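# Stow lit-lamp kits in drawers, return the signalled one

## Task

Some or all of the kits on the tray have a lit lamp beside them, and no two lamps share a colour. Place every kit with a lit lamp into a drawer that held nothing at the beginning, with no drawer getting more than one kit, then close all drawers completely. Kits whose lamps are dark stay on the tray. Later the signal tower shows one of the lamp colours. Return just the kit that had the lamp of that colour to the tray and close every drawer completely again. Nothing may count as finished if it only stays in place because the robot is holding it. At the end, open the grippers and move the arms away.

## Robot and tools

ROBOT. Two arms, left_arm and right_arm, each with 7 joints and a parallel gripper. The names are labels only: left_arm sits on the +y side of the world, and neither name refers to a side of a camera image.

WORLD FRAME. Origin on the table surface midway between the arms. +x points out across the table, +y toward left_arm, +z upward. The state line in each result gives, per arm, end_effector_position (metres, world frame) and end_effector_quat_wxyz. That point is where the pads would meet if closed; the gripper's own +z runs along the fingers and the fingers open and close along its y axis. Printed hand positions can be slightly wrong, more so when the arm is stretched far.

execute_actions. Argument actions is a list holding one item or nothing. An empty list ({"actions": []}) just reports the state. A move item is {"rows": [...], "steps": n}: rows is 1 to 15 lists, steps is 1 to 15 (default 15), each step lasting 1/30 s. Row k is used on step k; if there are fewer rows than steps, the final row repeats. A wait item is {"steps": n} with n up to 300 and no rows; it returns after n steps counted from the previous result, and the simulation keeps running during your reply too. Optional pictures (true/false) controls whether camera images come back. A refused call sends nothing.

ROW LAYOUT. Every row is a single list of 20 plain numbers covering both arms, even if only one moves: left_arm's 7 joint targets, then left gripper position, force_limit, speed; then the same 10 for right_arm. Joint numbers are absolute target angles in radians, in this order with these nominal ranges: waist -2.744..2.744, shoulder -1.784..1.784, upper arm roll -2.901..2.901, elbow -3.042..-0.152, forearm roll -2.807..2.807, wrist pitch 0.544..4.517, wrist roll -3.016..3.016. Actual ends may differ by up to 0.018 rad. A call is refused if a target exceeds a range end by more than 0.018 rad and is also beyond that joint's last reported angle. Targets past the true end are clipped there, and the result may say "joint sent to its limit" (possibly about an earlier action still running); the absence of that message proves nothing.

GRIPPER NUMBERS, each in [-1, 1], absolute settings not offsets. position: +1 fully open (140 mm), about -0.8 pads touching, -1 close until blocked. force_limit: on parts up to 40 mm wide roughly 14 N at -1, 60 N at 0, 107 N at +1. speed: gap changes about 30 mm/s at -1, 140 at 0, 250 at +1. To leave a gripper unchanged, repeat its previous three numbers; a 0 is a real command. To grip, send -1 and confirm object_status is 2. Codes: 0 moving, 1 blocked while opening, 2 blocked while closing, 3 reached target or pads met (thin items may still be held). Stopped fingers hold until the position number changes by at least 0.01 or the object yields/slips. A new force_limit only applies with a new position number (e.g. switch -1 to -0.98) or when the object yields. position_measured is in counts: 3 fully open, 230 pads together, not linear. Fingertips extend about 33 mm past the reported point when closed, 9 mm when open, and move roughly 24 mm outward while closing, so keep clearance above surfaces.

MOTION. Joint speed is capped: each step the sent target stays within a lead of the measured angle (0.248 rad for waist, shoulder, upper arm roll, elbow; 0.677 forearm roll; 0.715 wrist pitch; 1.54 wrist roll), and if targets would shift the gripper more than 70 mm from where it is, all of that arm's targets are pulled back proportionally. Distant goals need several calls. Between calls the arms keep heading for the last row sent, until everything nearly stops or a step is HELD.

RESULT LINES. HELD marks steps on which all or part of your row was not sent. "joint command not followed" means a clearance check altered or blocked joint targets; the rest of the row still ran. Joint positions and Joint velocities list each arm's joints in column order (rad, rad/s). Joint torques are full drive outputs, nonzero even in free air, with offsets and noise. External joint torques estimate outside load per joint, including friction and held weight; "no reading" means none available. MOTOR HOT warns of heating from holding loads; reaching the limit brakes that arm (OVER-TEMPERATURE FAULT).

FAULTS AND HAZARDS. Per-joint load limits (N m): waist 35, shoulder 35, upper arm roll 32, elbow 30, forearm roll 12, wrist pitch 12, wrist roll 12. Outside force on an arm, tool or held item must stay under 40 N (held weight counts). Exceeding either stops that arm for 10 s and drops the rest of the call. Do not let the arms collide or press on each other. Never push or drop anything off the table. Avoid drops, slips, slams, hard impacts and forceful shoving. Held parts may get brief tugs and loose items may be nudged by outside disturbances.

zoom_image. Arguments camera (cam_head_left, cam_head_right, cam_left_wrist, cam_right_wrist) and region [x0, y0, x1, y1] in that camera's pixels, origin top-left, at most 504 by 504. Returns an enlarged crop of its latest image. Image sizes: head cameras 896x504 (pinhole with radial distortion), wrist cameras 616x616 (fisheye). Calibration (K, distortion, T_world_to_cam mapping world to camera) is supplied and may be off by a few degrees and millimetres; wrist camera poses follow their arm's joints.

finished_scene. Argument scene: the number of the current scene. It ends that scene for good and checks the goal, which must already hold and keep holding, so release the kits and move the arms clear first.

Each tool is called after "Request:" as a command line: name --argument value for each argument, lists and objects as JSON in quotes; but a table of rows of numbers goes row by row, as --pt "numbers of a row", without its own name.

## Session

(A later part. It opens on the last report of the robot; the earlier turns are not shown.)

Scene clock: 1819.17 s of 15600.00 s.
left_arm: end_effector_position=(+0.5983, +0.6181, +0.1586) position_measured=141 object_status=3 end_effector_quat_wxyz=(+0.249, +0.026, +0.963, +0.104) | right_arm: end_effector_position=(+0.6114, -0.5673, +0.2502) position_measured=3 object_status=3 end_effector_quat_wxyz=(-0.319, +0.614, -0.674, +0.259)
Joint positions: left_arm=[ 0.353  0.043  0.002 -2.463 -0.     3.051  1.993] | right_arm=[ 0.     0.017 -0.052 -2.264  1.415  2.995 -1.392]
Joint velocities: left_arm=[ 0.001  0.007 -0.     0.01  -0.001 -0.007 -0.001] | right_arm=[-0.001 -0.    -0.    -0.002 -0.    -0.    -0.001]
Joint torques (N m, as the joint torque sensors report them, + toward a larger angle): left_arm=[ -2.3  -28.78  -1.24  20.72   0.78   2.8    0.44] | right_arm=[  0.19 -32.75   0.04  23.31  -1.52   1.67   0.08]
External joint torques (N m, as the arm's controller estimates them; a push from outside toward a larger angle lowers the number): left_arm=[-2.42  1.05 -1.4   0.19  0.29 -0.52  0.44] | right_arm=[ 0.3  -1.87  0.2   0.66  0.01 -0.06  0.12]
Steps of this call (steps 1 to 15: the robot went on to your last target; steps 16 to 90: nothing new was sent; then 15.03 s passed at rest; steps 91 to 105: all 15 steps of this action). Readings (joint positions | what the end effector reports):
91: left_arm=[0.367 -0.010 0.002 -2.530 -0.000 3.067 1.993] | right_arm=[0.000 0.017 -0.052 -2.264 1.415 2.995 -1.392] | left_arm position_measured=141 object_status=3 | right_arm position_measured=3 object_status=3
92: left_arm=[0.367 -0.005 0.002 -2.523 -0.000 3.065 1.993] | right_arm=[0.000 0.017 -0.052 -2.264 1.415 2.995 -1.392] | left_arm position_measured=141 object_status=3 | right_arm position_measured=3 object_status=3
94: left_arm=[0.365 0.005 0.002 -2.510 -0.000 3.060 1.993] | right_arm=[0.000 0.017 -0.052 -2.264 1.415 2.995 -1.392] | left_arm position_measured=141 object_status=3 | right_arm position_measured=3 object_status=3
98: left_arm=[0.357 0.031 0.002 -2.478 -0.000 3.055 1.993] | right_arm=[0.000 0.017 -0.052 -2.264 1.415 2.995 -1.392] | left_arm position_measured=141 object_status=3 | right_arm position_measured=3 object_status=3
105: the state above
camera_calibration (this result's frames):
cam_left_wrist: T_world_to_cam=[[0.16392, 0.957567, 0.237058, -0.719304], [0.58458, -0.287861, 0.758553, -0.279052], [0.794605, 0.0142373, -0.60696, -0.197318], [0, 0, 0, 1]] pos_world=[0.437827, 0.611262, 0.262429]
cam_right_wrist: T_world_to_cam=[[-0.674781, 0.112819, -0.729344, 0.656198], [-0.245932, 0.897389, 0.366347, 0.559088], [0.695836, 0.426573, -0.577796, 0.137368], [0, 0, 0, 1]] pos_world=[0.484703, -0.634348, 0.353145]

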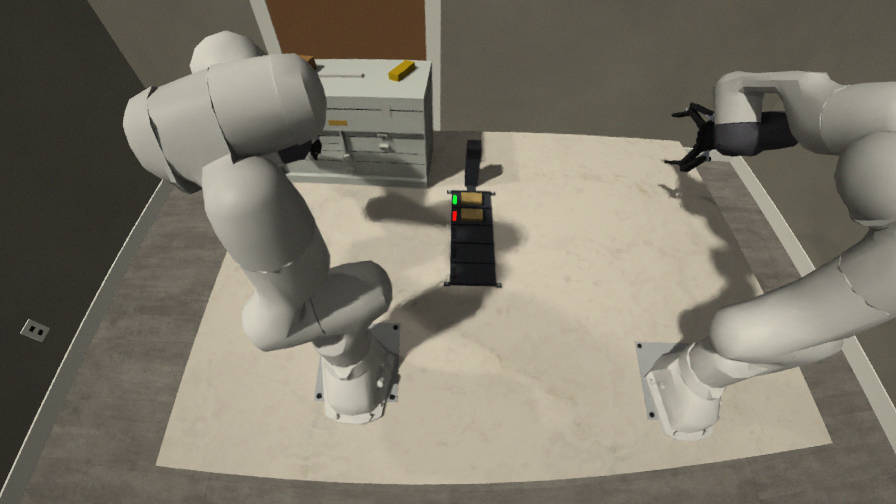

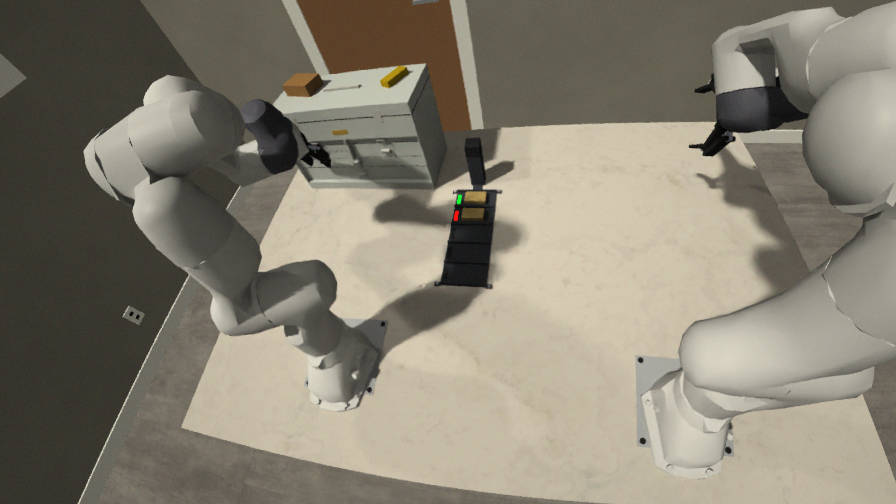

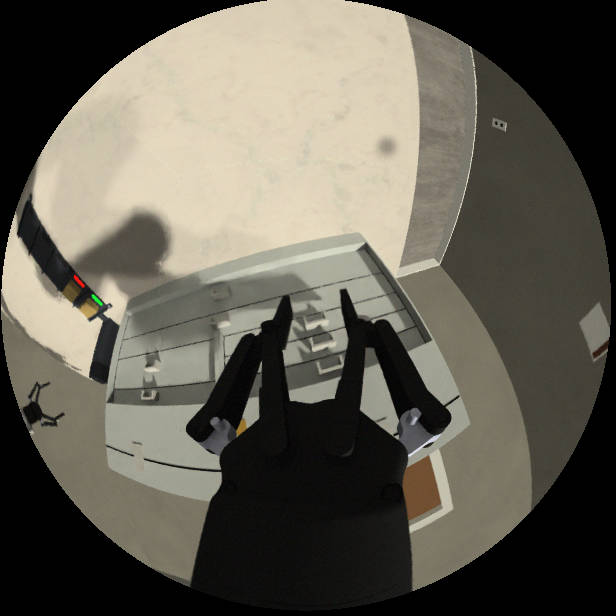

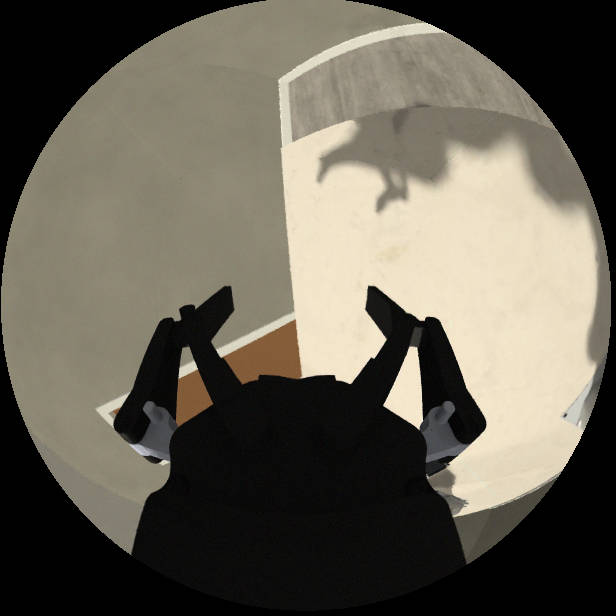

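Good. Advance ~3.5 mm twice then close.

Request:
execute_actions --actions '[{"rows":[[0.347,0.053,0,-2.45,0,3.043,2.0,-0.1,-0.3,0,0.0,0.017,-0.05,-2.264,1.415,2.995,-1.392,1,0,0]],"steps":9}]' --pictures false

Request:
execute_actions --actions '[{"rows":[[0.345,0.061,0,-2.439,0,3.041,2.0,-0.1,-0.3,0,0.0,0.017,-0.05,-2.264,1.415,2.995,-1.392,1,0,0]],"steps":10}]' --pictures false

Request:
execute_actions --actions '[{"rows":[[0.345,0.061,0,-2.439,0,3.041,2.0,-1,-0.3,-0.5,0.0,0.017,-0.05,-2.264,1.415,2.995,-1.392,1,0,0]],"steps":15}]' --pictures false

Scene clock: 1828.07 s of 15600.00 s.
left_arm: end_effector_position=(+0.6020, +0.6175, +0.1587) position_measured=141 object_status=3 end_effector_quat_wxyz=(+0.249, +0.027, +0.963, +0.103) | right_arm: end_effector_position=(+0.6114, -0.5673, +0.2502) position_measured=3 object_status=3 end_effector_quat_wxyz=(-0.319, +0.614, -0.674, +0.259)
Joint positions: left_arm=[ 0.35   0.051  0.002 -2.452 -0.     3.048  1.993] | right_arm=[ 0.     0.017 -0.052 -2.264  1.415  2.995 -1.392]
Joint velocities: left_arm=[-0.001  0.002  0.     0.002 -0.    -0.004 -0.001] | right_arm=[ 0.     0.    -0.002  0.001  0.001  0.    -0.   ]
Joint torques (N m, as the joint torque sensors report them, + toward a larger angle): left_arm=[ -2.97 -28.82  -0.49  20.82   0.85   2.76   0.5 ] | right_arm=[  0.22 -32.73  -0.26  23.2   -1.56   1.61  -0.02]
External joint torques (N m, as the arm's controller estimates them; a push from outside toward a larger angle lowers the number): left_arm=[-2.95  1.25 -0.52  0.27  0.34 -0.54  0.5 ] | right_arm=[ 0.2  -1.72 -0.23  0.43 -0.01 -0.12  0.02]
Steps of this call (steps 1 to 15: the robot went on to your last target; steps 16 to 90: nothing new was sent; then 5.60 s passed at rest; steps 91 to 99: all 9 steps of this action). Readings (joint positions | what the end effector reports):
91: left_arm=[0.352 0.045 0.002 -2.460 -0.000 3.049 1.993] | right_arm=[0.000 0.017 -0.052 -2.264 1.415 2.995 -1.392] | left_arm position_measured=141 object_status=3 | right_arm position_measured=3 object_status=3
92: left_arm=[0.352 0.047 0.002 -2.457 -0.000 3.049 1.993] | right_arm=[0.000 0.017 -0.052 -2.264 1.415 2.995 -1.392] | left_arm position_measured=141 object_status=3 | right_arm position_measured=3 object_status=3
94: left_arm=[0.350 0.049 0.002 -2.454 -0.000 3.049 1.993] | right_arm=[0.000 0.017 -0.052 -2.264 1.415 2.995 -1.392] | left_arm position_measured=141 object_status=3 | right_arm position_measured=3 object_status=3
98: left_arm=[0.350 0.051 0.002 -2.452 -0.000 3.048 1.993] | right_arm=[0.000 0.017 -0.052 -2.264 1.415 2.995 -1.392] | left_arm position_measured=141 object_status=3 | right_arm position_measured=3 object_status=3
99: the state above

Scene clock: 1828.40 s of 15600.00 s.
left_arm: end_effector_position=(+0.6057, +0.6176, +0.1590) position_measured=141 object_status=3 end_effector_quat_wxyz=(+0.249, +0.028, +0.963, +0.103) | right_arm: end_effector_position=(+0.6114, -0.5673, +0.2502) position_measured=3 object_status=3 end_effector_quat_wxyz=(-0.319, +0.614, -0.674, +0.259)
Joint positions: left_arm=[ 0.348  0.059  0.002 -2.441 -0.     3.046  1.993] | right_arm=[ 0.     0.017 -0.052 -2.264  1.415  2.995 -1.392]
Joint velocities: left_arm=[-0.     0.001  0.001  0.002 -0.001 -0.003 -0.001] | right_arm=[ 0.    -0.    -0.    -0.    -0.    -0.001  0.002]
Joint torques (N m, as the joint torque sensors report them, + toward a larger angle): left_arm=[ -2.38 -29.68   0.04  21.03   0.79   2.86   0.41] | right_arm=[ -0.13 -32.6    0.07  23.32  -1.57   1.62   0.03]
External joint torques (N m, as the arm's controller estimates them; a push from outside toward a larger angle lowers the number): left_arm=[-2.45  0.82 -0.09  0.35  0.29 -0.46  0.41] | right_arm=[-0.13 -1.75  0.13  0.67 -0.04 -0.1   0.08]
Steps of this call (steps 1 to 10: all 10 steps of this action). Readings (joint positions | what the end effector reports):
1: left_arm=[0.350 0.053 0.002 -2.449 -0.000 3.047 1.993] | right_arm=[0.000 0.017 -0.052 -2.264 1.415 2.995 -1.392] | left_arm position_measured=141 object_status=3 | right_arm position_measured=3 object_status=3
2: left_arm=[0.349 0.055 0.002 -2.446 -0.000 3.047 1.993] | right_arm=[0.000 0.017 -0.052 -2.264 1.415 2.995 -1.392] | left_arm position_measured=141 object_status=3 | right_arm position_measured=3 object_status=3
4: left_arm=[0.348 0.057 0.002 -2.443 -0.000 3.046 1.993] | right_arm=[0.000 0.017 -0.052 -2.264 1.415 2.995 -1.392] | left_arm position_measured=141 object_status=3 | right_arm position_measured=3 object_status=3
8: left_arm=[0.348 0.059 0.002 -2.441 -0.000 3.046 1.993] | right_arm=[0.000 0.017 -0.052 -2.264 1.415 2.995 -1.392] | left_arm position_measured=141 object_status=3 | right_arm position_measured=3 object_status=3
10: the state above

Scene clock: 1828.90 s of 15600.00 s.
left_arm: end_effector_position=(+0.6062, +0.6155, +0.1585) position_measured=191 object_status=0 end_effector_quat_wxyz=(+0.248, +0.030, +0.963, +0.103) | right_arm: end_effector_position=(+0.6114, -0.5673, +0.2502) position_measured=3 object_status=3 end_effector_quat_wxyz=(-0.319, +0.614, -0.674, +0.259)
Joint positions: left_arm=[ 0.346  0.059  0.001 -2.44  -0.     3.044  1.994] | right_arm=[ 0.     0.017 -0.052 -2.264  1.415  2.995 -1.392]
Joint velocities: left_arm=[ 0.     0.     0.001  0.    -0.001  0.001  0.001] | right_arm=[ 0.    -0.002  0.001 -0.001  0.001 -0.    -0.   ]
Joint torques (N m, as the joint torque sensors report them, + toward a larger angle): left_arm=[ -1.33 -29.48  -0.39  20.97   0.79   3.13   0.4 ] | right_arm=[ -0.05 -32.36  -0.32  23.17  -1.54   1.62   0.04]
External joint torques (N m, as the arm's controller estimates them; a push from outside toward a larger angle lowers the number): left_arm=[-1.45  0.97 -0.56  0.29  0.29 -0.19  0.4 ] | right_arm=[-0.08 -1.39 -0.28  0.48  0.   -0.1   0.09]
Steps of this call (steps 1 to 15: all 15 steps of this action). Readings (joint positions | what the end effector reports):
1: left_arm=[0.348 0.059 0.002 -2.441 -0.000 3.046 1.993] | right_arm=[0.000 0.017 -0.052 -2.264 1.415 2.995 -1.392] | left_arm position_measured=141 object_status=0 | right_arm position_measured=3 object_status=3
2: left_arm=[0.348 0.059 0.002 -2.441 -0.000 3.045 1.993] | right_arm=[0.000 0.017 -0.052 -2.264 1.415 2.995 -1.392] | left_arm position_measured=145 object_status=0 | right_arm position_measured=3 object_status=3
4: left_arm=[0.348 0.059 0.002 -2.441 -0.000 3.045 1.993] | right_arm=[0.000 0.017 -0.052 -2.264 1.415 2.995 -1.392] | left_arm position_measured=155 object_status=0 | right_arm position_measured=3 object_status=3
8: left_arm=[0.348 0.059 0.002 -2.441 -0.000 3.045 1.993] | right_arm=[0.000 0.017 -0.052 -2.264 1.415 2.995 -1.392] | left_arm position_measured=173 object_status=0 | right_arm position_measured=3 object_status=3
15: the state above

Request:
execute_actions --actions '[{"rows":[[0.352,0.048,0,-2.455,0,3.055,2.02,-1,-0.3,-0.5,0.0,0.017,-0.05,-2.264,1.415,2.995,-1.392,1,0,0],[0.355,0.036,0,-2.4705,0,3.06,2.02,-1,-0.3,-0.5,0.0,0.017,-0.05,-2.264,1.415,2.995,-1.392,1,0,0],[0.358,0.0245,0,-2.486,0,3.065,2.03,-1,-0.3,-0.5,0.0,0.017,-0.05,-2.264,1.415,2.995,-1.392,1,0,0],[0.3615,0.013,0,-2.501,0,3.069,2.03,-1,-0.3,-0.5,0.0,0.017,-0.05,-2.264,1.415,2.995,-1.392,1,0,0],[0.365,0.0015,0,-2.5165,0,3.073,2.04,-1,-0.3,-0.5,0.0,0.017,-0.05,-2.264,1.415,2.995,-1.392,1,0,0],[0.3685,-0.01,0,-2.5316,0,3.077,2.04,-1,-0.3,-0.5,0.0,0.017,-0.05,-2.264,1.415,2.995,-1.392,1,0,0],[0.372,-0.022,0,-2.5465,0,3.08,2.05,-1,-0.3,-0.5,0.0,0.017,-0.05,-2.264,1.415,2.995,-1.392,1,0,0],[0.3755,-0.034,0,-2.561,0,3.083,2.05,-1,-0.3,-0.5,0.0,0.017,-0.05,-2.264,1.415,2.995,-1.392,1,0,0],[0.379,-0.0455,0,-2.576,0,3.086,2.06,-1,-0.3,-0.5,0.0,0.017,-0.05,-2.264,1.415,2.995,-1.392,1,0,0],[0.3825,-0.0575,0,-2.5905,0,3.089,2.06,-1,-0.3,-0.5,0.0,0.017,-0.05,-2.264,1.415,2.995,-1.392,1,0,0],[0.386,-0.069,0,-2.605,0,3.091,2.07,-1,-0.3,-0.5,0.0,0.017,-0.05,-2.264,1.415,2.995,-1.392,1,0,0],[0.3897,-0.081,0,-2.6198,0,3.093,2.07,-1,-0.3,-0.5,0.0,0.017,-0.05,-2.264,1.415,2.995,-1.392,1,0,0],[0.3935,-0.093,0,-2.634,0,3.095,2.08,-1,-0.3,-0.5,0.0,0.017,-0.05,-2.264,1.415,2.995,-1.392,1,0,0],[0.3975,-0.1055,0,-2.648,0,3.097,2.08,-1,-0.3,-0.5,0.0,0.017,-0.05,-2.264,1.415,2.995,-1.392,1,0,0],[0.4015,-0.1175,0,-2.662,0,3.099,2.09,-1,-0.3,-0.5,0.0,0.017,-0.05,-2.264,1.415,2.995,-1.392,1,0,0]],"steps":15}]' --pictures false

Request:
execute_actions --actions '[{"rows":[[0.4055,-0.13,0,-2.6765,0,3.1,2.09,-1,-0.3,-0.5,0.0,0.017,-0.05,-2.264,1.415,2.995,-1.392,1,0,0],[0.4095,-0.142,0,-2.6905,0,3.101,2.09,-1,-0.3,-0.5,0.0,0.017,-0.05,-2.264,1.415,2.995,-1.392,1,0,0],[0.4135,-0.1544,0,-2.7045,0,3.102,2.09,-1,-0.3,-0.5,0.0,0.017,-0.05,-2.264,1.415,2.995,-1.392,1,0,0],[0.418,-0.167,0,-2.718,0,3.103,2.09,-1,-0.3,-0.5,0.0,0.017,-0.05,-2.264,1.415,2.995,-1.392,1,0,0],[0.422,-0.18,0,-2.732,0,3.104,2.09,-1,-0.3,-0.5,0.0,0.017,-0.05,-2.264,1.415,2.995,-1.392,1,0,0],[0.4265,-0.193,0,-2.7455,0,3.104,2.09,-1,-0.3,-0.5,0.0,0.017,-0.05,-2.264,1.415,2.995,-1.392,1,0,0],[0.431,-0.2055,0,-2.759,0,3.104,2.09,-1,-0.3,-0.5,0.0,0.017,-0.05,-2.264,1.415,2.995,-1.392,1,0,0],[0.4355,-0.2185,0,-2.773,0,3.104,2.09,-1,-0.3,-0.5,0.0,0.017,-0.05,-2.264,1.415,2.995,-1.392,1,0,0],[0.438,-0.226,0,-2.781,0,3.104,2.09,-1,-0.3,-0.5,0.0,0.017,-0.05,-2.264,1.415,2.995,-1.392,1,0,0]],"steps":15}]'

Request:
zoom_image --camera "cam_head_right" --region '[220, 60, 460, 220]'

Scene clock: 1865.60 s of 15600.00 s.
left_arm: end_effector_position=(+0.5433, +0.6189, +0.1594) position_measured=192 object_status=2 end_effector_quat_wxyz=(+0.245, +0.031, +0.962, +0.114) | right_arm: end_effector_position=(+0.6114, -0.5673, +0.2502) position_measured=3 object_status=3 end_effector_quat_wxyz=(-0.319, +0.614, -0.674, +0.259)
Joint positions: left_arm=[ 0.39  -0.091  0.    -2.629 -0.     3.086  2.041] | right_arm=[ 0.     0.017 -0.052 -2.264  1.415  2.995 -1.392]
Joint velocities: left_arm=[ 0.113 -0.347 -0.002 -0.406 -0.     0.06   0.125] | right_arm=[ 0.    -0.     0.    -0.001 -0.    -0.001  0.001]
Joint torques (N m, as the joint torque sensors report them, + toward a larger angle): left_arm=[  0.25 -24.49  -0.43  19.65   0.75   4.1    0.62] | right_arm=[  0.25 -32.61  -0.11  23.04  -1.55   1.63   0.05]
External joint torques (N m, as the arm's controller estimates them; a push from outside toward a larger angle lowers the number): left_arm=[ 1.17 -1.76 -0.25 -2.54  0.26  0.63  0.63] | right_arm=[ 0.25 -1.56 -0.04  0.29 -0.01 -0.1   0.09]
Steps of this call (steps 1 to 15: the robot went on to your last target; steps 16 to 90: nothing new was sent; then 33.20 s passed at rest; steps 91 to 105: all 15 steps of this action). Readings (joint positions | what the end effector reports):
91: left_arm=[0.346 0.057 0.000 -2.443 -0.000 3.045 1.995] | right_arm=[0.000 0.017 -0.052 -2.264 1.415 2.995 -1.392] | left_arm position_measured=191 object_status=2 | right_arm position_measured=3 object_status=3
92: left_arm=[0.348 0.052 0.000 -2.450 -0.000 3.047 1.997] | right_arm=[0.000 0.017 -0.052 -2.264 1.415 2.995 -1.392] | left_arm position_measured=192 object_status=2 | right_arm position_measured=3 object_status=3
94: left_arm=[0.352 0.036 0.000 -2.472 -0.000 3.053 2.002] | right_arm=[0.000 0.017 -0.052 -2.264 1.415 2.995 -1.392] | left_arm position_measured=192 object_status=2 | right_arm position_measured=3 object_status=3
98: left_arm=[0.365 -0.008 0.000 -2.528 -0.000 3.066 2.014] | right_arm=[0.000 0.017 -0.052 -2.264 1.415 2.995 -1.392] | left_arm position_measured=192 object_status=2 | right_arm position_measured=3 object_status=3
105: the state above

Scene clock: 1866.10 s of 15600.00 s.
left_arm: end_effector_position=(+0.4911, +0.6213, +0.1603) position_measured=192 object_status=2 end_effector_quat_wxyz=(+0.241, +0.027, +0.962, +0.124) | right_arm: end_effector_position=(+0.6114, -0.5673, +0.2502) position_measured=3 object_status=3 end_effector_quat_wxyz=(-0.319, +0.614, -0.674, +0.259)
Joint positions: left_arm=[ 0.433 -0.224  0.    -2.776 -0.     3.101  2.073] | right_arm=[ 0.     0.017 -0.052 -2.264  1.415  2.995 -1.392]
Joint velocities: left_arm=[ 0.006 -0.017  0.001 -0.02   0.     0.007  0.024] | right_arm=[ 0. -0.  0.  0.  0. -0. -0.]
Joint torques (N m, as the joint torque sensors report them, + toward a larger angle): left_arm=[  2.73 -21.15   0.3   16.89   0.79   3.71   0.63] | right_arm=[  0.26 -32.65  -0.18  23.29  -1.52   1.59   0.01]
External joint torques (N m, as the arm's controller estimates them; a push from outside toward a larger angle lowers the number): left_arm=[ 2.77 -1.44  0.57 -3.24  0.3   0.38  0.63] | right_arm=[ 0.15 -1.63 -0.23  0.53  0.02 -0.13  0.05]
Steps of this call (steps 1 to 15: all 15 steps of this action). Readings (joint positions | what the end effector reports):
1: left_arm=[0.394 -0.103 0.000 -2.643 -0.000 3.088 2.045] | right_arm=[0.000 0.017 -0.052 -2.264 1.415 2.995 -1.392] | left_arm position_measured=192 object_status=2 | right_arm position_measured=3 object_status=3
2: left_arm=[0.397 -0.115 0.000 -2.658 -0.000 3.090 2.048] | right_arm=[0.000 0.017 -0.052 -2.264 1.415 2.995 -1.392] | left_arm position_measured=192 object_status=2 | right_arm position_measured=3 object_status=3
4: left_arm=[0.405 -0.140 0.000 -2.686 -0.000 3.093 2.055] | right_arm=[0.000 0.017 -0.052 -2.264 1.415 2.995 -1.392] | left_arm position_measured=192 object_status=2 | right_arm position_measured=3 object_status=3
8: left_arm=[0.422 -0.191 0.000 -2.741 -0.000 3.098 2.064] | right_arm=[0.000 0.017 -0.052 -2.264 1.415 2.995 -1.392] | left_arm position_measured=192 object_status=2 | right_arm position_measured=3 object_status=3
15: the state above
camera_calibration (this result's frames):
cam_left_wrist: T_world_to_cam=[[0.157982, 0.949084, 0.272546, -0.702769], [0.597562, -0.311625, 0.738789, -0.205171], [0.786105, 0.0461482, -0.616368, -0.12533], [0, 0, 0, 1]] pos_world=[0.332149, 0.608834, 0.265866]
cam_right_wrist: T_world_to_cam=[[-0.674781, 0.112819, -0.729343, 0.656199], [-0.245932, 0.897389, 0.366347, 0.559088], [0.695836, 0.426573, -0.577796, 0.137368], [0, 0, 0, 1]] pos_world=[0.484703, -0.634348, 0.353145]

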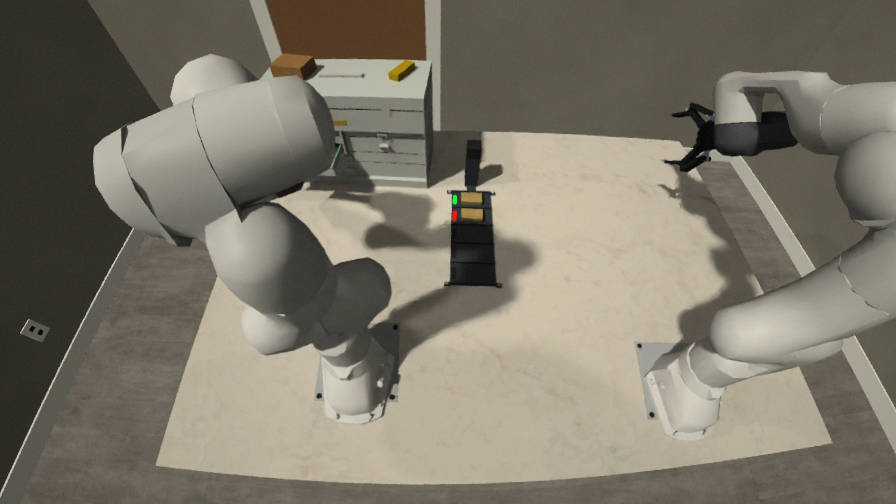

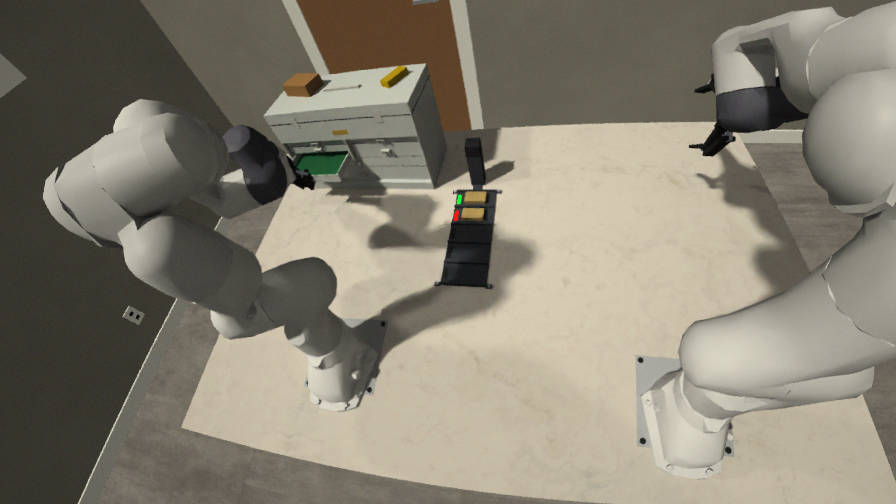

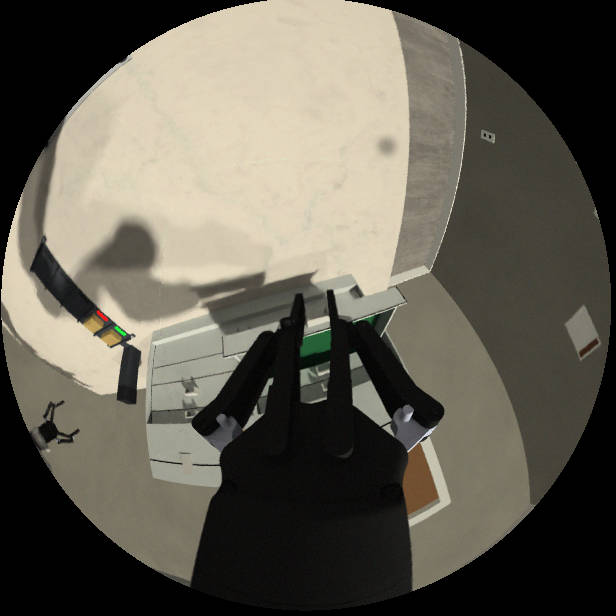

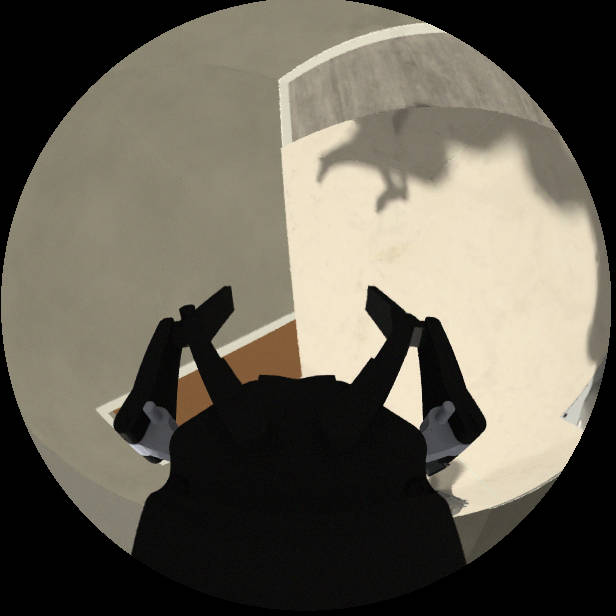

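Region (220, 60, 460, 220) of cam_head_right's 896x504 image, scaled by 2.100, with more detail than that image has.

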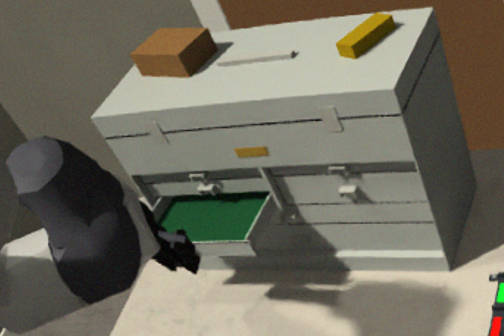

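Request:
execute_actions --actions '[{"rows":[[0.434,-0.226,0,-2.779,0,3.102,2.08,-0.1,-0.3,0,0.0,0.017,-0.05,-2.264,1.415,2.995,-1.392,1,0,0],[0.434,-0.226,0,-2.779,0,3.102,2.08,-0.1,-0.3,0,0.0,0.017,-0.05,-2.264,1.415,2.995,-1.392,1,0,0],[0.434,-0.226,0,-2.779,0,3.102,2.08,-0.1,-0.3,0,0.0,0.017,-0.05,-2.264,1.415,2.995,-1.392,1,0,0],[0.434,-0.226,0,-2.779,0,3.102,2.08,-0.1,-0.3,0,0.0,0.017,-0.05,-2.264,1.415,2.995,-1.392,1,0,0],[0.434,-0.226,0,-2.779,0,3.102,2.08,-0.1,-0.3,0,0.0,0.017,-0.05,-2.264,1.415,2.995,-1.392,1,0,0],[0.434,-0.226,0,-2.779,0,3.102,2.08,-0.1,-0.3,0,0.0,0.017,-0.05,-2.264,1.415,2.995,-1.392,1,0,0],[0.434,-0.226,0,-2.779,0,3.102,2.08,-0.1,-0.3,0,0.0,0.017,-0.05,-2.264,1.415,2.995,-1.392,1,0,0],[0.465,-0.31,0,-2.867,0,3.1,2.08,-0.1,-0.3,0,0.0,0.017,-0.05,-2.264,1.415,2.995,-1.392,1,0,0],[0.465,-0.31,0,-2.867,0,3.1,2.08,-0.1,-0.3,0,0.0,0.017,-0.05,-2.264,1.415,2.995,-1.392,1,0,0],[0.465,-0.31,0,-2.867,0,3.1,2.08,-0.1,-0.3,0,0.0,0.017,-0.05,-2.264,1.415,2.995,-1.392,1,0,0],[0.465,-0.31,0,-2.867,0,3.1,2.08,-0.1,-0.3,0,0.0,0.017,-0.05,-2.264,1.415,2.995,-1.392,1,0,0],[0.465,-0.35,0,-2.88,0,2.8,2.08,-0.1,-0.3,0,0.0,0.017,-0.05,-2.264,1.415,2.995,-1.392,1,0,0]],"steps":15}]' --pictures false

Request:
execute_actions --actions '[{"rows":[[0.3,-0.42,0,-2.88,0,2.5,1.6,0.2,0,0,0.0,0.017,-0.05,-2.264,1.415,2.995,-1.392,1,0,0],[0.3,-0.42,0,-2.88,0,2.5,1.6,0.2,0,0,0.0,0.017,-0.05,-2.264,1.415,2.995,-1.392,1,0,0],[0.3,-0.42,0,-2.88,0,2.5,1.6,0.2,0,0,0.0,0.017,-0.05,-2.264,1.415,2.995,-1.392,1,0,0],[0.3,-0.42,0,-2.88,0,2.5,1.6,0.2,0,0,0.0,0.017,-0.05,-2.264,1.415,2.995,-1.392,1,0,0],[-0.6,-0.45,0,-2.8,0,2.4,1.0,0.2,0,0,0.0,0.017,-0.05,-2.264,1.415,2.995,-1.392,1,0,0]],"steps":15}]' --pictures false

Request:
execute_actions --actions '[{"rows":[[-0.6,-0.35,0,-2.7,0,2.4,1.0,0.2,0,0,0.0,0.017,-0.05,-2.264,1.415,2.995,-1.392,1,0,0],[-0.6,-0.35,0,-2.7,0,2.4,1.0,0.2,0,0,0.0,0.017,-0.05,-2.264,1.415,2.995,-1.392,1,0,0],[-0.6,-0.35,0,-2.7,0,2.4,1.0,0.2,0,0,0.0,0.017,-0.05,-2.264,1.415,2.995,-1.392,1,0,0],[-0.6,-0.35,0,-2.7,0,2.4,1.0,0.2,0,0,0.0,0.017,-0.05,-2.264,1.415,2.995,-1.392,1,0,0],[-0.6,-0.2,0,-2.55,0,2.4,1.0,0.2,0,0,0.0,0.017,-0.05,-2.264,1.415,2.995,-1.392,1,0,0],[-0.6,-0.2,0,-2.55,0,2.4,1.0,0.2,0,0,0.0,0.017,-0.05,-2.264,1.415,2.995,-1.392,1,0,0],[-0.6,-0.2,0,-2.55,0,2.4,1.0,0.2,0,0,0.0,0.017,-0.05,-2.264,1.415,2.995,-1.392,1,0,0],[-0.6,-0.05,0,-2.4,0,2.4,1.0,0.2,0,0,0.0,0.017,-0.05,-2.264,1.415,2.995,-1.392,1,0,0],[-0.6,-0.05,0,-2.4,0,2.4,1.0,0.2,0,0,0.0,0.017,-0.05,-2.264,1.415,2.995,-1.392,1,0,0],[-0.6,-0.05,0,-2.4,0,2.4,1.0,0.2,0,0,0.0,0.017,-0.05,-2.264,1.415,2.995,-1.392,1,0,0],[-0.6,0.1,0,-2.27,0,2.42,1.0,0.2,0,0,0.0,0.017,-0.05,-2.264,1.415,2.995,-1.392,1,0,0]],"steps":15}]' --pictures false

Request:
execute_actions --actions '[{"rows":[[-0.602,0.1938,0,-2.2431,0,2.441,1.005,0.2,0,0,0.0,0.017,-0.05,-2.264,1.415,2.995,-1.392,1,0,0]],"steps":15}]' --pictures false

Request:
execute_actions --actions '[{"steps":20}]'

Request:
zoom_image --camera "cam_left_wrist" --region '[210, 200, 410, 400]'

Scene clock: 1931.90 s of 15600.00 s.
left_arm: end_effector_position=(+0.4296, +0.6062, +0.1357) position_measured=141 object_status=3 end_effector_quat_wxyz=(+0.185, +0.017, +0.978, +0.099) | right_arm: end_effector_position=(+0.6114, -0.5673, +0.2502) position_measured=3 object_status=3 end_effector_quat_wxyz=(-0.319, +0.614, -0.674, +0.259)
Joint positions: left_arm=[ 0.461 -0.335 -0.001 -2.87   0.     2.959  2.079] | right_arm=[ 0.     0.017 -0.052 -2.264  1.415  2.995 -1.392]
Joint velocities: left_arm=[ 0.019 -0.196 -0.    -0.117  0.    -0.941 -0.   ] | right_arm=[ 0.001  0.001 -0.001 -0.002  0.    -0.     0.   ]
Joint torques (N m, as the joint torque sensors report them, + toward a larger angle): left_arm=[  0.9  -15.77   0.58  19.23   0.74   2.74   0.08] | right_arm=[ -0.01 -32.77   0.1   22.88  -1.52   1.64   0.03]
External joint torques (N m, as the arm's controller estimates them; a push from outside toward a larger angle lowers the number): left_arm=[ 1.08 -1.39  1.01 -1.59  0.2  -0.71  0.08] | right_arm=[-0.05 -1.92  0.12  0.27  0.01 -0.08  0.07]
Steps of this call (steps 1 to 15: the robot went on to your last target; steps 16 to 90: nothing new was sent; then 62.30 s passed at rest; steps 91 to 105: all 15 steps of this action). Readings (joint positions | what the end effector reports):
91: left_arm=[0.433 -0.225 0.000 -2.778 -0.000 3.102 2.079] | right_arm=[0.000 0.017 -0.052 -2.264 1.415 2.995 -1.392] | left_arm position_measured=192 object_status=0 | right_arm position_measured=3 object_status=3
92: left_arm=[0.433 -0.225 0.000 -2.778 -0.000 3.102 2.079] | right_arm=[0.000 0.017 -0.052 -2.264 1.415 2.995 -1.392] | left_arm position_measured=190 object_status=0 | right_arm position_measured=3 object_status=3
94: left_arm=[0.433 -0.225 0.000 -2.778 -0.000 3.102 2.079] | right_arm=[0.000 0.017 -0.052 -2.264 1.415 2.995 -1.392] | left_arm position_measured=170 object_status=0 | right_arm position_measured=3 object_status=3
98: left_arm=[0.439 -0.243 -0.002 -2.798 0.000 3.103 2.079] | right_arm=[0.000 0.017 -0.052 -2.264 1.415 2.995 -1.392] | left_arm position_measured=142 object_status=0 | right_arm position_measured=3 object_status=3
105: the state above

Scene clock: 1932.40 s of 15600.00 s.
left_arm: end_effector_position=(+0.4095, +0.3356, +0.1376) position_measured=104 object_status=3 end_effector_quat_wxyz=(+0.076, +0.020, +0.997, -0.010) | right_arm: end_effector_position=(+0.6114, -0.5673, +0.2502) position_measured=3 object_status=3 end_effector_quat_wxyz=(-0.319, +0.614, -0.674, +0.259)
Joint positions: left_arm=[-0.152 -0.443  0.002 -2.804 -0.001  2.514  1.476] | right_arm=[ 0.     0.017 -0.052 -2.264  1.415  2.995 -1.392]
Joint velocities: left_arm=[-1.482 -0.033 -0.075  0.04   0.    -0.4   -0.996] | right_arm=[ 0.001  0.001  0.    -0.001  0.    -0.     0.001]
Joint torques (N m, as the joint torque sensors report them, + toward a larger angle): left_arm=[  4.78 -14.88   2.53  21.     1.03   2.07  -0.53] | right_arm=[  0.52 -32.91  -0.12  23.08  -1.53   1.62   0.03]
External joint torques (N m, as the arm's controller estimates them; a push from outside toward a larger angle lowers the number): left_arm=[-1.06 -1.13 -0.35  0.66  0.45 -0.52 -0.55] | right_arm=[ 0.38 -2.11 -0.2   0.48  0.01 -0.09  0.07]
Steps of this call (steps 1 to 15: all 15 steps of this action). Readings (joint positions | what the end effector reports):
1: left_arm=[0.445 -0.345 0.005 -2.873 -0.001 2.919 2.057] | right_arm=[0.000 0.017 -0.052 -2.264 1.415 2.995 -1.392] | left_arm position_measured=141 object_status=0 | right_arm position_measured=3 object_status=3
2: left_arm=[0.421 -0.357 0.005 -2.875 -0.001 2.879 2.032] | right_arm=[0.000 0.017 -0.052 -2.264 1.415 2.995 -1.392] | left_arm position_measured=135 object_status=0 | right_arm position_measured=3 object_status=3
4: left_arm=[0.376 -0.380 0.003 -2.875 -0.001 2.799 1.978] | right_arm=[0.000 0.017 -0.052 -2.264 1.415 2.995 -1.392] | left_arm position_measured=120 object_status=0 | right_arm position_measured=3 object_status=3
8: left_arm=[0.198 -0.418 0.006 -2.834 -0.001 2.654 1.762] | right_arm=[0.000 0.017 -0.052 -2.264 1.415 2.995 -1.392] | left_arm position_measured=104 object_status=0 | right_arm position_measured=3 object_status=3
15: the state above

Scene clock: 1932.90 s of 15600.00 s.
left_arm: end_effector_position=(+0.4571, +0.0924, +0.1097) position_measured=104 object_status=3 end_effector_quat_wxyz=(+0.023, +0.068, +0.997, -0.014) | right_arm: end_effector_position=(+0.6114, -0.5673, +0.2502) position_measured=3 object_status=3 end_effector_quat_wxyz=(-0.319, +0.614, -0.674, +0.259)
Joint positions: left_arm=[-0.597  0.077 -0.005 -2.296 -0.001  2.426  1.12 ] | right_arm=[ 0.     0.017 -0.052 -2.264  1.415  2.995 -1.392]
Joint velocities: left_arm=[-0.018  0.42   0.005  0.265 -0.001 -0.019 -0.377] | right_arm=[ 0.     0.001 -0.002 -0.001  0.     0.001  0.002]
Joint torques (N m, as the joint torque sensors report them, + toward a larger angle): left_arm=[ -1.29 -38.45   3.    23.76   1.11   2.22  -0.34] | right_arm=[  0.26 -33.12  -0.03  23.22  -1.52   1.68   0.  ]
External joint torques (N m, as the arm's controller estimates them; a push from outside toward a larger angle lowers the number): left_arm=[-2.32  1.87  1.93  0.58  0.63 -0.58 -0.35] | right_arm=[ 0.35 -2.22  0.13  0.57  0.01 -0.06  0.04]
Steps of this call (steps 1 to 15: all 15 steps of this action). Readings (joint positions | what the end effector reports):
1: left_arm=[-0.206 -0.429 0.003 -2.788 -0.002 2.499 1.442] | right_arm=[0.000 0.017 -0.052 -2.264 1.415 2.995 -1.392] | left_arm position_measured=104 object_status=3 | right_arm position_measured=3 object_status=3
2: left_arm=[-0.259 -0.411 0.003 -2.767 -0.002 2.488 1.411] | right_arm=[0.000 0.017 -0.052 -2.264 1.415 2.995 -1.392] | left_arm position_measured=104 object_status=3 | right_arm position_measured=3 object_status=3
4: left_arm=[-0.367 -0.386 0.003 -2.738 -0.002 2.471 1.357] | right_arm=[0.000 0.017 -0.052 -2.264 1.415 2.995 -1.392] | left_arm position_measured=104 object_status=3 | right_arm position_measured=3 object_status=3
8: left_arm=[-0.538 -0.223 -0.001 -2.566 -0.002 2.436 1.251] | right_arm=[0.000 0.017 -0.052 -2.264 1.415 2.995 -1.392] | left_arm position_measured=104 object_status=3 | right_arm position_measured=3 object_status=3
15: the state above

Scene clock: 1933.40 s of 15600.00 s.
left_arm: end_effector_position=(+0.4594, +0.0909, +0.0687) position_measured=104 object_status=3 end_effector_quat_wxyz=(-0.001, +0.024, +1.000, +0.000) | right_arm: end_effector_position=(+0.6114, -0.5673, +0.2502) position_measured=3 object_status=3 end_effector_quat_wxyz=(-0.319, +0.614, -0.674, +0.259)
Joint positions: left_arm=[-0.599  0.194 -0.003 -2.245 -0.001  2.436  1.033] | right_arm=[ 0.     0.017 -0.052 -2.264  1.415  2.995 -1.392]
Joint velocities: left_arm=[-0.001  0.001  0.001  0.003  0.001  0.005 -0.071] | right_arm=[ 0.     0.001  0.001  0.001  0.001 -0.001  0.001]
Joint torques (N m, as the joint torque sensors report them, + toward a larger angle): left_arm=[ -2.57 -35.3    2.33  20.62   1.05   3.12  -0.23] | right_arm=[  0.41 -32.64   0.14  23.16  -1.54   1.63   0.03]
External joint torques (N m, as the arm's controller estimates them; a push from outside toward a larger angle lowers the number): left_arm=[-2.58 -0.55  2.17  0.1   0.53  0.7  -0.23] | right_arm=[ 0.35 -1.76  0.14  0.47  0.   -0.09  0.08]
Steps of this call (steps 1 to 15: all 15 steps of this action). Readings (joint positions | what the end effector reports):
1: left_arm=[-0.598 0.102 -0.004 -2.278 -0.001 2.428 1.109] | right_arm=[0.000 0.017 -0.052 -2.264 1.415 2.995 -1.392] | left_arm position_measured=104 object_status=3 | right_arm position_measured=3 object_status=3
2: left_arm=[-0.598 0.131 -0.004 -2.263 -0.001 2.431 1.099] | right_arm=[0.000 0.017 -0.052 -2.264 1.415 2.995 -1.392] | left_arm position_measured=104 object_status=3 | right_arm position_measured=3 object_status=3
4: left_arm=[-0.599 0.171 -0.003 -2.254 -0.001 2.433 1.082] | right_arm=[0.000 0.017 -0.052 -2.264 1.415 2.995 -1.392] | left_arm position_measured=104 object_status=3 | right_arm position_measured=3 object_status=3
8: left_arm=[-0.599 0.194 -0.003 -2.250 -0.001 2.433 1.057] | right_arm=[0.000 0.017 -0.052 -2.264 1.415 2.995 -1.392] | left_arm position_measured=104 object_status=3 | right_arm position_measured=3 object_status=3
15: the state above

Scene clock: 1934.07 s of 15600.00 s.
left_arm: end_effector_position=(+0.4596, +0.0908, +0.0689) position_measured=104 object_status=3 end_effector_quat_wxyz=(-0.001, +0.015, +1.000, -0.000) | right_arm: end_effector_position=(+0.6114, -0.5673, +0.2502) position_measured=3 object_status=3 end_effector_quat_wxyz=(-0.319, +0.614, -0.674, +0.259)
Joint positions: left_arm=[-0.599  0.194 -0.003 -2.245 -0.001  2.437  1.014] | right_arm=[ 0.     0.017 -0.052 -2.264  1.415  2.995 -1.392]
Joint velocities: left_arm=[ 0.     0.002 -0.001 -0.001 -0.001  0.    -0.007] | right_arm=[-0.001  0.     0.     0.001  0.     0.     0.002]
Joint torques (N m, as the joint torque sensors report them, + toward a larger angle): left_arm=[ -2.3  -34.7    2.51  21.02   1.05   3.24  -0.14] | right_arm=[  0.2  -32.61  -0.09  22.96  -1.55   1.63   0.04]
External joint torques (N m, as the arm's controller estimates them; a push from outside toward a larger angle lowers the number): left_arm=[-2.26  0.04  2.39  0.53  0.54  0.82 -0.14] | right_arm=[ 0.26 -1.65  0.03  0.22 -0.01 -0.11  0.08]
Steps of this call (steps 1 to 20: the robot went on to your last target). Readings (joint positions | what the end effector reports):
1: left_arm=[-0.599 0.194 -0.003 -2.245 -0.001 2.436 1.030] | right_arm=[0.000 0.017 -0.052 -2.264 1.415 2.995 -1.392] | left_arm position_measured=104 object_status=3 | right_arm position_measured=3 object_status=3
2: left_arm=[-0.599 0.194 -0.003 -2.245 -0.001 2.436 1.029] | right_arm=[0.000 0.017 -0.052 -2.264 1.415 2.995 -1.392] | left_arm position_measured=104 object_status=3 | right_arm position_measured=3 object_status=3
4: left_arm=[-0.599 0.194 -0.003 -2.245 -0.001 2.436 1.025] | right_arm=[0.000 0.017 -0.052 -2.264 1.415 2.995 -1.392] | left_arm position_measured=104 object_status=3 | right_arm position_measured=3 object_status=3
8: left_arm=[-0.599 0.194 -0.003 -2.245 -0.001 2.437 1.020] | right_arm=[0.000 0.017 -0.052 -2.264 1.415 2.995 -1.392] | left_arm position_measured=104 object_status=3 | right_arm position_measured=3 object_status=3
20: the state above
camera_calibration (this result's frames):
cam_left_wrist: T_world_to_cam=[[0.188112, 0.980527, -0.0563957, -0.163396], [0.896633, -0.148016, 0.417302, -0.414311], [0.400829, -0.129066, -0.907016, 0.0805357], [0, 0, 0, 1]] pos_world=[0.369941, 0.109284, 0.236725]
cam_right_wrist: T_world_to_cam=[[-0.674781, 0.112819, -0.729344, 0.656199], [-0.245932, 0.897389, 0.366347, 0.559088], [0.695836, 0.426573, -0.577796, 0.137368], [0, 0, 0, 1]] pos_world=[0.484703, -0.634348, 0.353145]

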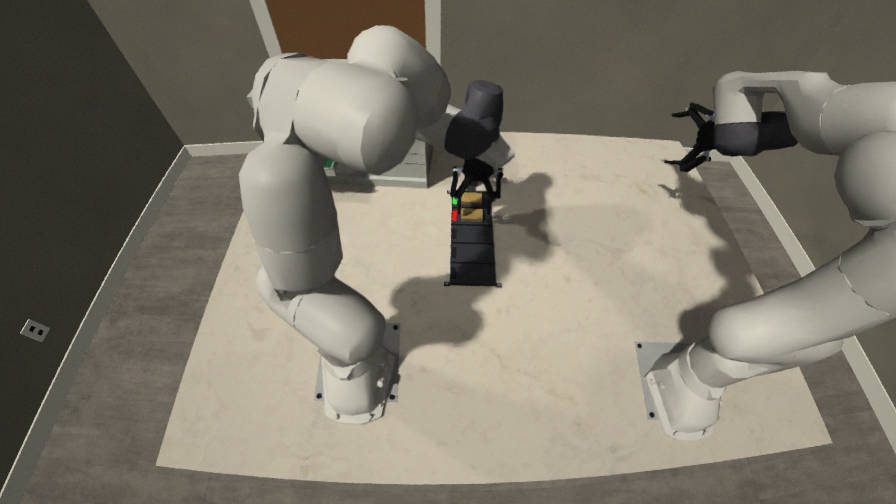

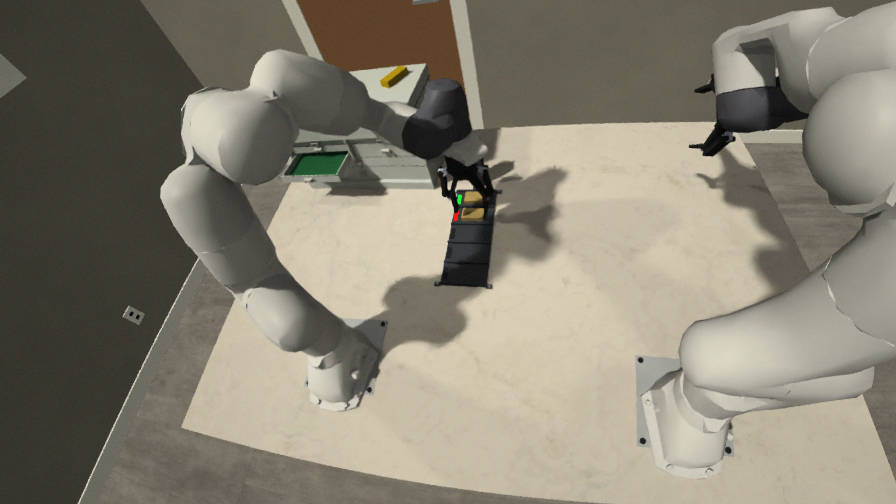

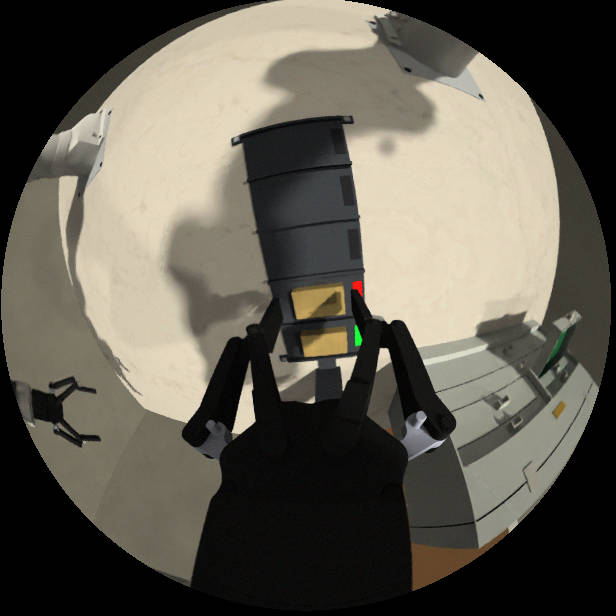

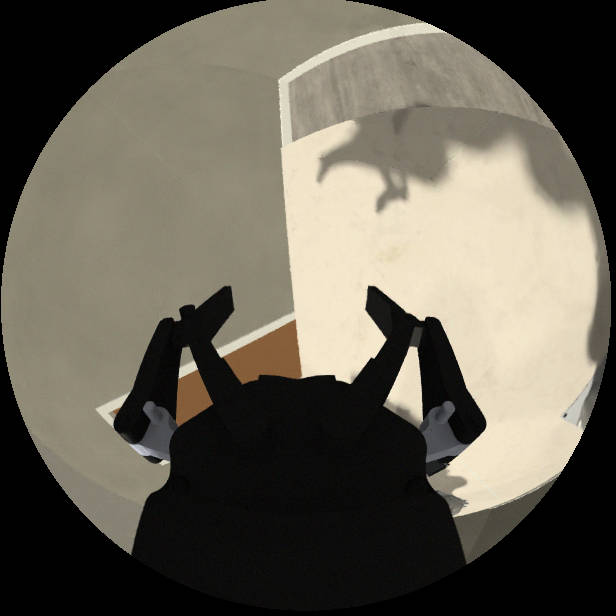

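Region (210, 200, 410, 400) of cam_left_wrist's 616x616 image, scaled by 2.520, with more detail than that image has.

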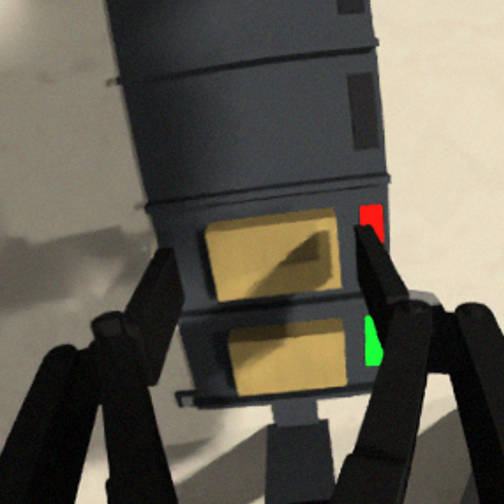

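Request:
execute_actions --actions '[{"rows":[[-0.59,0.205,0,-2.246,0,2.48,1.02,0.2,0,0,0.0,0.017,-0.05,-2.264,1.415,2.995,-1.392,1,0,0],[-0.59,0.215,0,-2.247,0,2.5,1.02,0.2,0,0,0.0,0.017,-0.05,-2.264,1.415,2.995,-1.392,1,0,0],[-0.59,0.225,0,-2.249,0,2.52,1.02,0.2,0,0,0.0,0.017,-0.05,-2.264,1.415,2.995,-1.392,1,0,0],[-0.59,0.235,0,-2.25,0,2.535,1.02,0.2,0,0,0.0,0.017,-0.05,-2.264,1.415,2.995,-1.392,1,0,0],[-0.59,0.245,0,-2.252,0,2.54,1.02,0.2,0,0,0.0,0.017,-0.05,-2.264,1.415,2.995,-1.392,1,0,0],[-0.59,0.252,0,-2.253,0,2.54,1.02,0.2,0,0,0.0,0.017,-0.05,-2.264,1.415,2.995,-1.392,1,0,0],[-0.59,0.258,0,-2.254,0,2.535,1.02,0.2,0,0,0.0,0.017,-0.05,-2.264,1.415,2.995,-1.392,1,0,0],[-0.59,0.263,0,-2.255,0,2.53,1.02,0.2,0,0,0.0,0.017,-0.05,-2.264,1.415,2.995,-1.392,1,0,0],[-0.59,0.268,0,-2.255,0,2.528,1.02,0.2,0,0,0.0,0.017,-0.05,-2.264,1.415,2.995,-1.392,1,0,0]],"steps":15}]' --pictures false

Request:
execute_actions --actions '[{"rows":[[-0.59,0.268,0,-2.255,0,2.528,1.02,0.2,0,0,0.0,0.017,-0.05,-2.264,1.415,2.995,-1.392,1,0,0],[-0.59,0.268,0,-2.255,0,2.528,1.02,0.2,0,0,0.0,0.017,-0.05,-2.264,1.415,2.995,-1.392,1,0,0],[-0.59,0.268,0,-2.255,0,2.528,1.02,-1,0,-0.8,0.0,0.017,-0.05,-2.264,1.415,2.995,-1.392,1,0,0]],"steps":15}]' --pictures false

Request:
execute_actions --actions '[{"steps":8}]' --pictures false

Scene clock: 1952.80 s of 15600.00 s.
left_arm: end_effector_position=(+0.4611, +0.0943, +0.0323) position_measured=104 object_status=3 end_effector_quat_wxyz=(-0.002, +0.011, +1.000, +0.001) | right_arm: end_effector_position=(+0.6114, -0.5673, +0.2502) position_measured=3 object_status=3 end_effector_quat_wxyz=(-0.319, +0.614, -0.674, +0.259)
Joint positions: left_arm=[-0.593  0.267 -0.002 -2.255 -0.001  2.519  1.013] | right_arm=[ 0.     0.017 -0.052 -2.264  1.415  2.995 -1.392]
Joint velocities: left_arm=[ 0.    -0.     0.001  0.    -0.001  0.031  0.003] | right_arm=[-0.     0.001 -0.001 -0.001 -0.001  0.     0.001]
Joint torques (N m, as the joint torque sensors report them, + toward a larger angle): left_arm=[  0.66 -35.8    1.55  18.85   0.97   3.18   0.51] | right_arm=[  0.18 -32.69  -0.1   23.25  -1.58   1.64   0.02]
External joint torques (N m, as the arm's controller estimates them; a push from outside toward a larger angle lowers the number): left_arm=[ 0.48  0.15  1.16 -0.55  0.51  0.77  0.51] | right_arm=[ 0.2  -1.87 -0.03  0.66 -0.05 -0.08  0.06]
Steps of this call (steps 1 to 15: the robot went on to your last target; steps 16 to 90: nothing new was sent; then 15.23 s passed at rest; steps 91 to 105: all 15 steps of this action). Readings (joint positions | what the end effector reports):
91: left_arm=[-0.598 0.195 -0.002 -2.245 -0.001 2.443 1.012] | right_arm=[0.000 0.017 -0.052 -2.264 1.415 2.995 -1.392] | left_arm position_measured=104 object_status=3 | right_arm position_measured=3 object_status=3
92: left_arm=[-0.597 0.199 -0.002 -2.245 -0.001 2.453 1.012] | right_arm=[0.000 0.017 -0.052 -2.264 1.415 2.995 -1.392] | left_arm position_measured=104 object_status=3 | right_arm position_measured=3 object_status=3
94: left_arm=[-0.594 0.212 -0.002 -2.245 -0.001 2.476 1.012] | right_arm=[0.000 0.017 -0.052 -2.264 1.415 2.995 -1.392] | left_arm position_measured=104 object_status=3 | right_arm position_measured=3 object_status=3
98: left_arm=[-0.593 0.247 -0.002 -2.250 -0.001 2.507 1.013] | right_arm=[0.000 0.017 -0.052 -2.264 1.415 2.995 -1.392] | left_arm position_measured=104 object_status=3 | right_arm position_measured=3 object_status=3
105: the state above

Scene clock: 1953.30 s of 15600.00 s.
left_arm: end_effector_position=(+0.4625, +0.0934, +0.0331) position_measured=133 object_status=0 end_effector_quat_wxyz=(+0.000, +0.011, +1.000, -0.001) | right_arm: end_effector_position=(+0.6114, -0.5673, +0.2502) position_measured=3 object_status=3 end_effector_quat_wxyz=(-0.319, +0.614, -0.674, +0.259)
Joint positions: left_arm=[-0.593  0.266 -0.002 -2.255 -0.001  2.523  1.013] | right_arm=[ 0.     0.017 -0.052 -2.264  1.415  2.995 -1.392]
Joint velocities: left_arm=[ 0.  0.  0.  0.  0.  0. -0.] | right_arm=[-0.001 -0.    -0.001 -0.     0.001 -0.     0.001]
Joint torques (N m, as the joint torque sensors report them, + toward a larger angle): left_arm=[  1.54 -35.2    1.61  19.08   1.01   3.25   0.41] | right_arm=[  0.07 -32.88   0.1   23.24  -1.55   1.64   0.  ]
External joint torques (N m, as the arm's controller estimates them; a push from outside toward a larger angle lowers the number): left_arm=[ 1.52  0.79  1.37 -0.36  0.55  0.82  0.41] | right_arm=[ 0.13 -2.02  0.22  0.62 -0.02 -0.09  0.04]
Steps of this call (steps 1 to 15: all 15 steps of this action). Readings (joint positions | what the end effector reports):
1: left_arm=[-0.593 0.267 -0.002 -2.255 -0.001 2.520 1.013] | right_arm=[0.000 0.017 -0.052 -2.264 1.415 2.995 -1.392] | left_arm position_measured=104 object_status=3 | right_arm position_measured=3 object_status=3
2: left_arm=[-0.593 0.267 -0.002 -2.255 -0.001 2.520 1.013] | right_arm=[0.000 0.017 -0.052 -2.264 1.415 2.995 -1.392] | left_arm position_measured=104 object_status=3 | right_arm position_measured=3 object_status=3
4: left_arm=[-0.593 0.267 -0.002 -2.255 -0.001 2.522 1.013] | right_arm=[0.000 0.017 -0.052 -2.264 1.415 2.995 -1.392] | left_arm position_measured=106 object_status=0 | right_arm position_measured=3 object_status=3
8: left_arm=[-0.593 0.267 -0.002 -2.255 -0.001 2.523 1.013] | right_arm=[0.000 0.017 -0.052 -2.264 1.415 2.995 -1.392] | left_arm position_measured=118 object_status=0 | right_arm position_measured=3 object_status=3
15: the state above

Scene clock: 1953.57 s of 15600.00 s.
left_arm: end_effector_position=(+0.4625, +0.0934, +0.0331) position_measured=133 object_status=2 end_effector_quat_wxyz=(+0.000, +0.011, +1.000, -0.001) | right_arm: end_effector_position=(+0.6114, -0.5673, +0.2502) position_measured=3 object_status=3 end_effector_quat_wxyz=(-0.319, +0.614, -0.674, +0.259)
Joint positions: left_arm=[-0.593  0.266 -0.002 -2.255 -0.001  2.523  1.013] | right_arm=[ 0.     0.017 -0.052 -2.264  1.415  2.995 -1.392]
Joint velocities: left_arm=[ 0.    -0.     0.001  0.    -0.    -0.002 -0.   ] | right_arm=[ 0.001 -0.     0.    -0.001  0.     0.001  0.001]
Joint torques (N m, as the joint torque sensors report them, + toward a larger angle): left_arm=[  1.43 -35.09   1.93  19.17   1.02   3.29   0.43] | right_arm=[  0.06 -32.83   0.6   22.86  -1.55   1.65   0.04]
External joint torques (N m, as the arm's controller estimates them; a push from outside toward a larger angle lowers the number): left_arm=[ 1.46  1.06  1.74 -0.37  0.56  0.84  0.43] | right_arm=[-0.07 -1.97  0.54  0.22 -0.01 -0.06  0.09]
Steps of this call (steps 1 to 8: the robot went on to your last target). Readings (joint positions | what the end effector reports):
1: left_arm=[-0.593 0.266 -0.002 -2.255 -0.001 2.523 1.013] | right_arm=[0.000 0.017 -0.052 -2.264 1.415 2.995 -1.392] | left_arm position_measured=133 object_status=0 | right_arm position_measured=3 object_status=3
2: left_arm=[-0.593 0.266 -0.002 -2.255 -0.001 2.523 1.013] | right_arm=[0.000 0.017 -0.052 -2.264 1.415 2.995 -1.392] | left_arm position_measured=133 object_status=0 | right_arm position_measured=3 object_status=3
4: left_arm=[-0.593 0.266 -0.002 -2.255 -0.001 2.523 1.013] | right_arm=[0.000 0.017 -0.052 -2.264 1.415 2.995 -1.392] | left_arm position_measured=133 object_status=2 | right_arm position_measured=3 object_status=3
8: the state above


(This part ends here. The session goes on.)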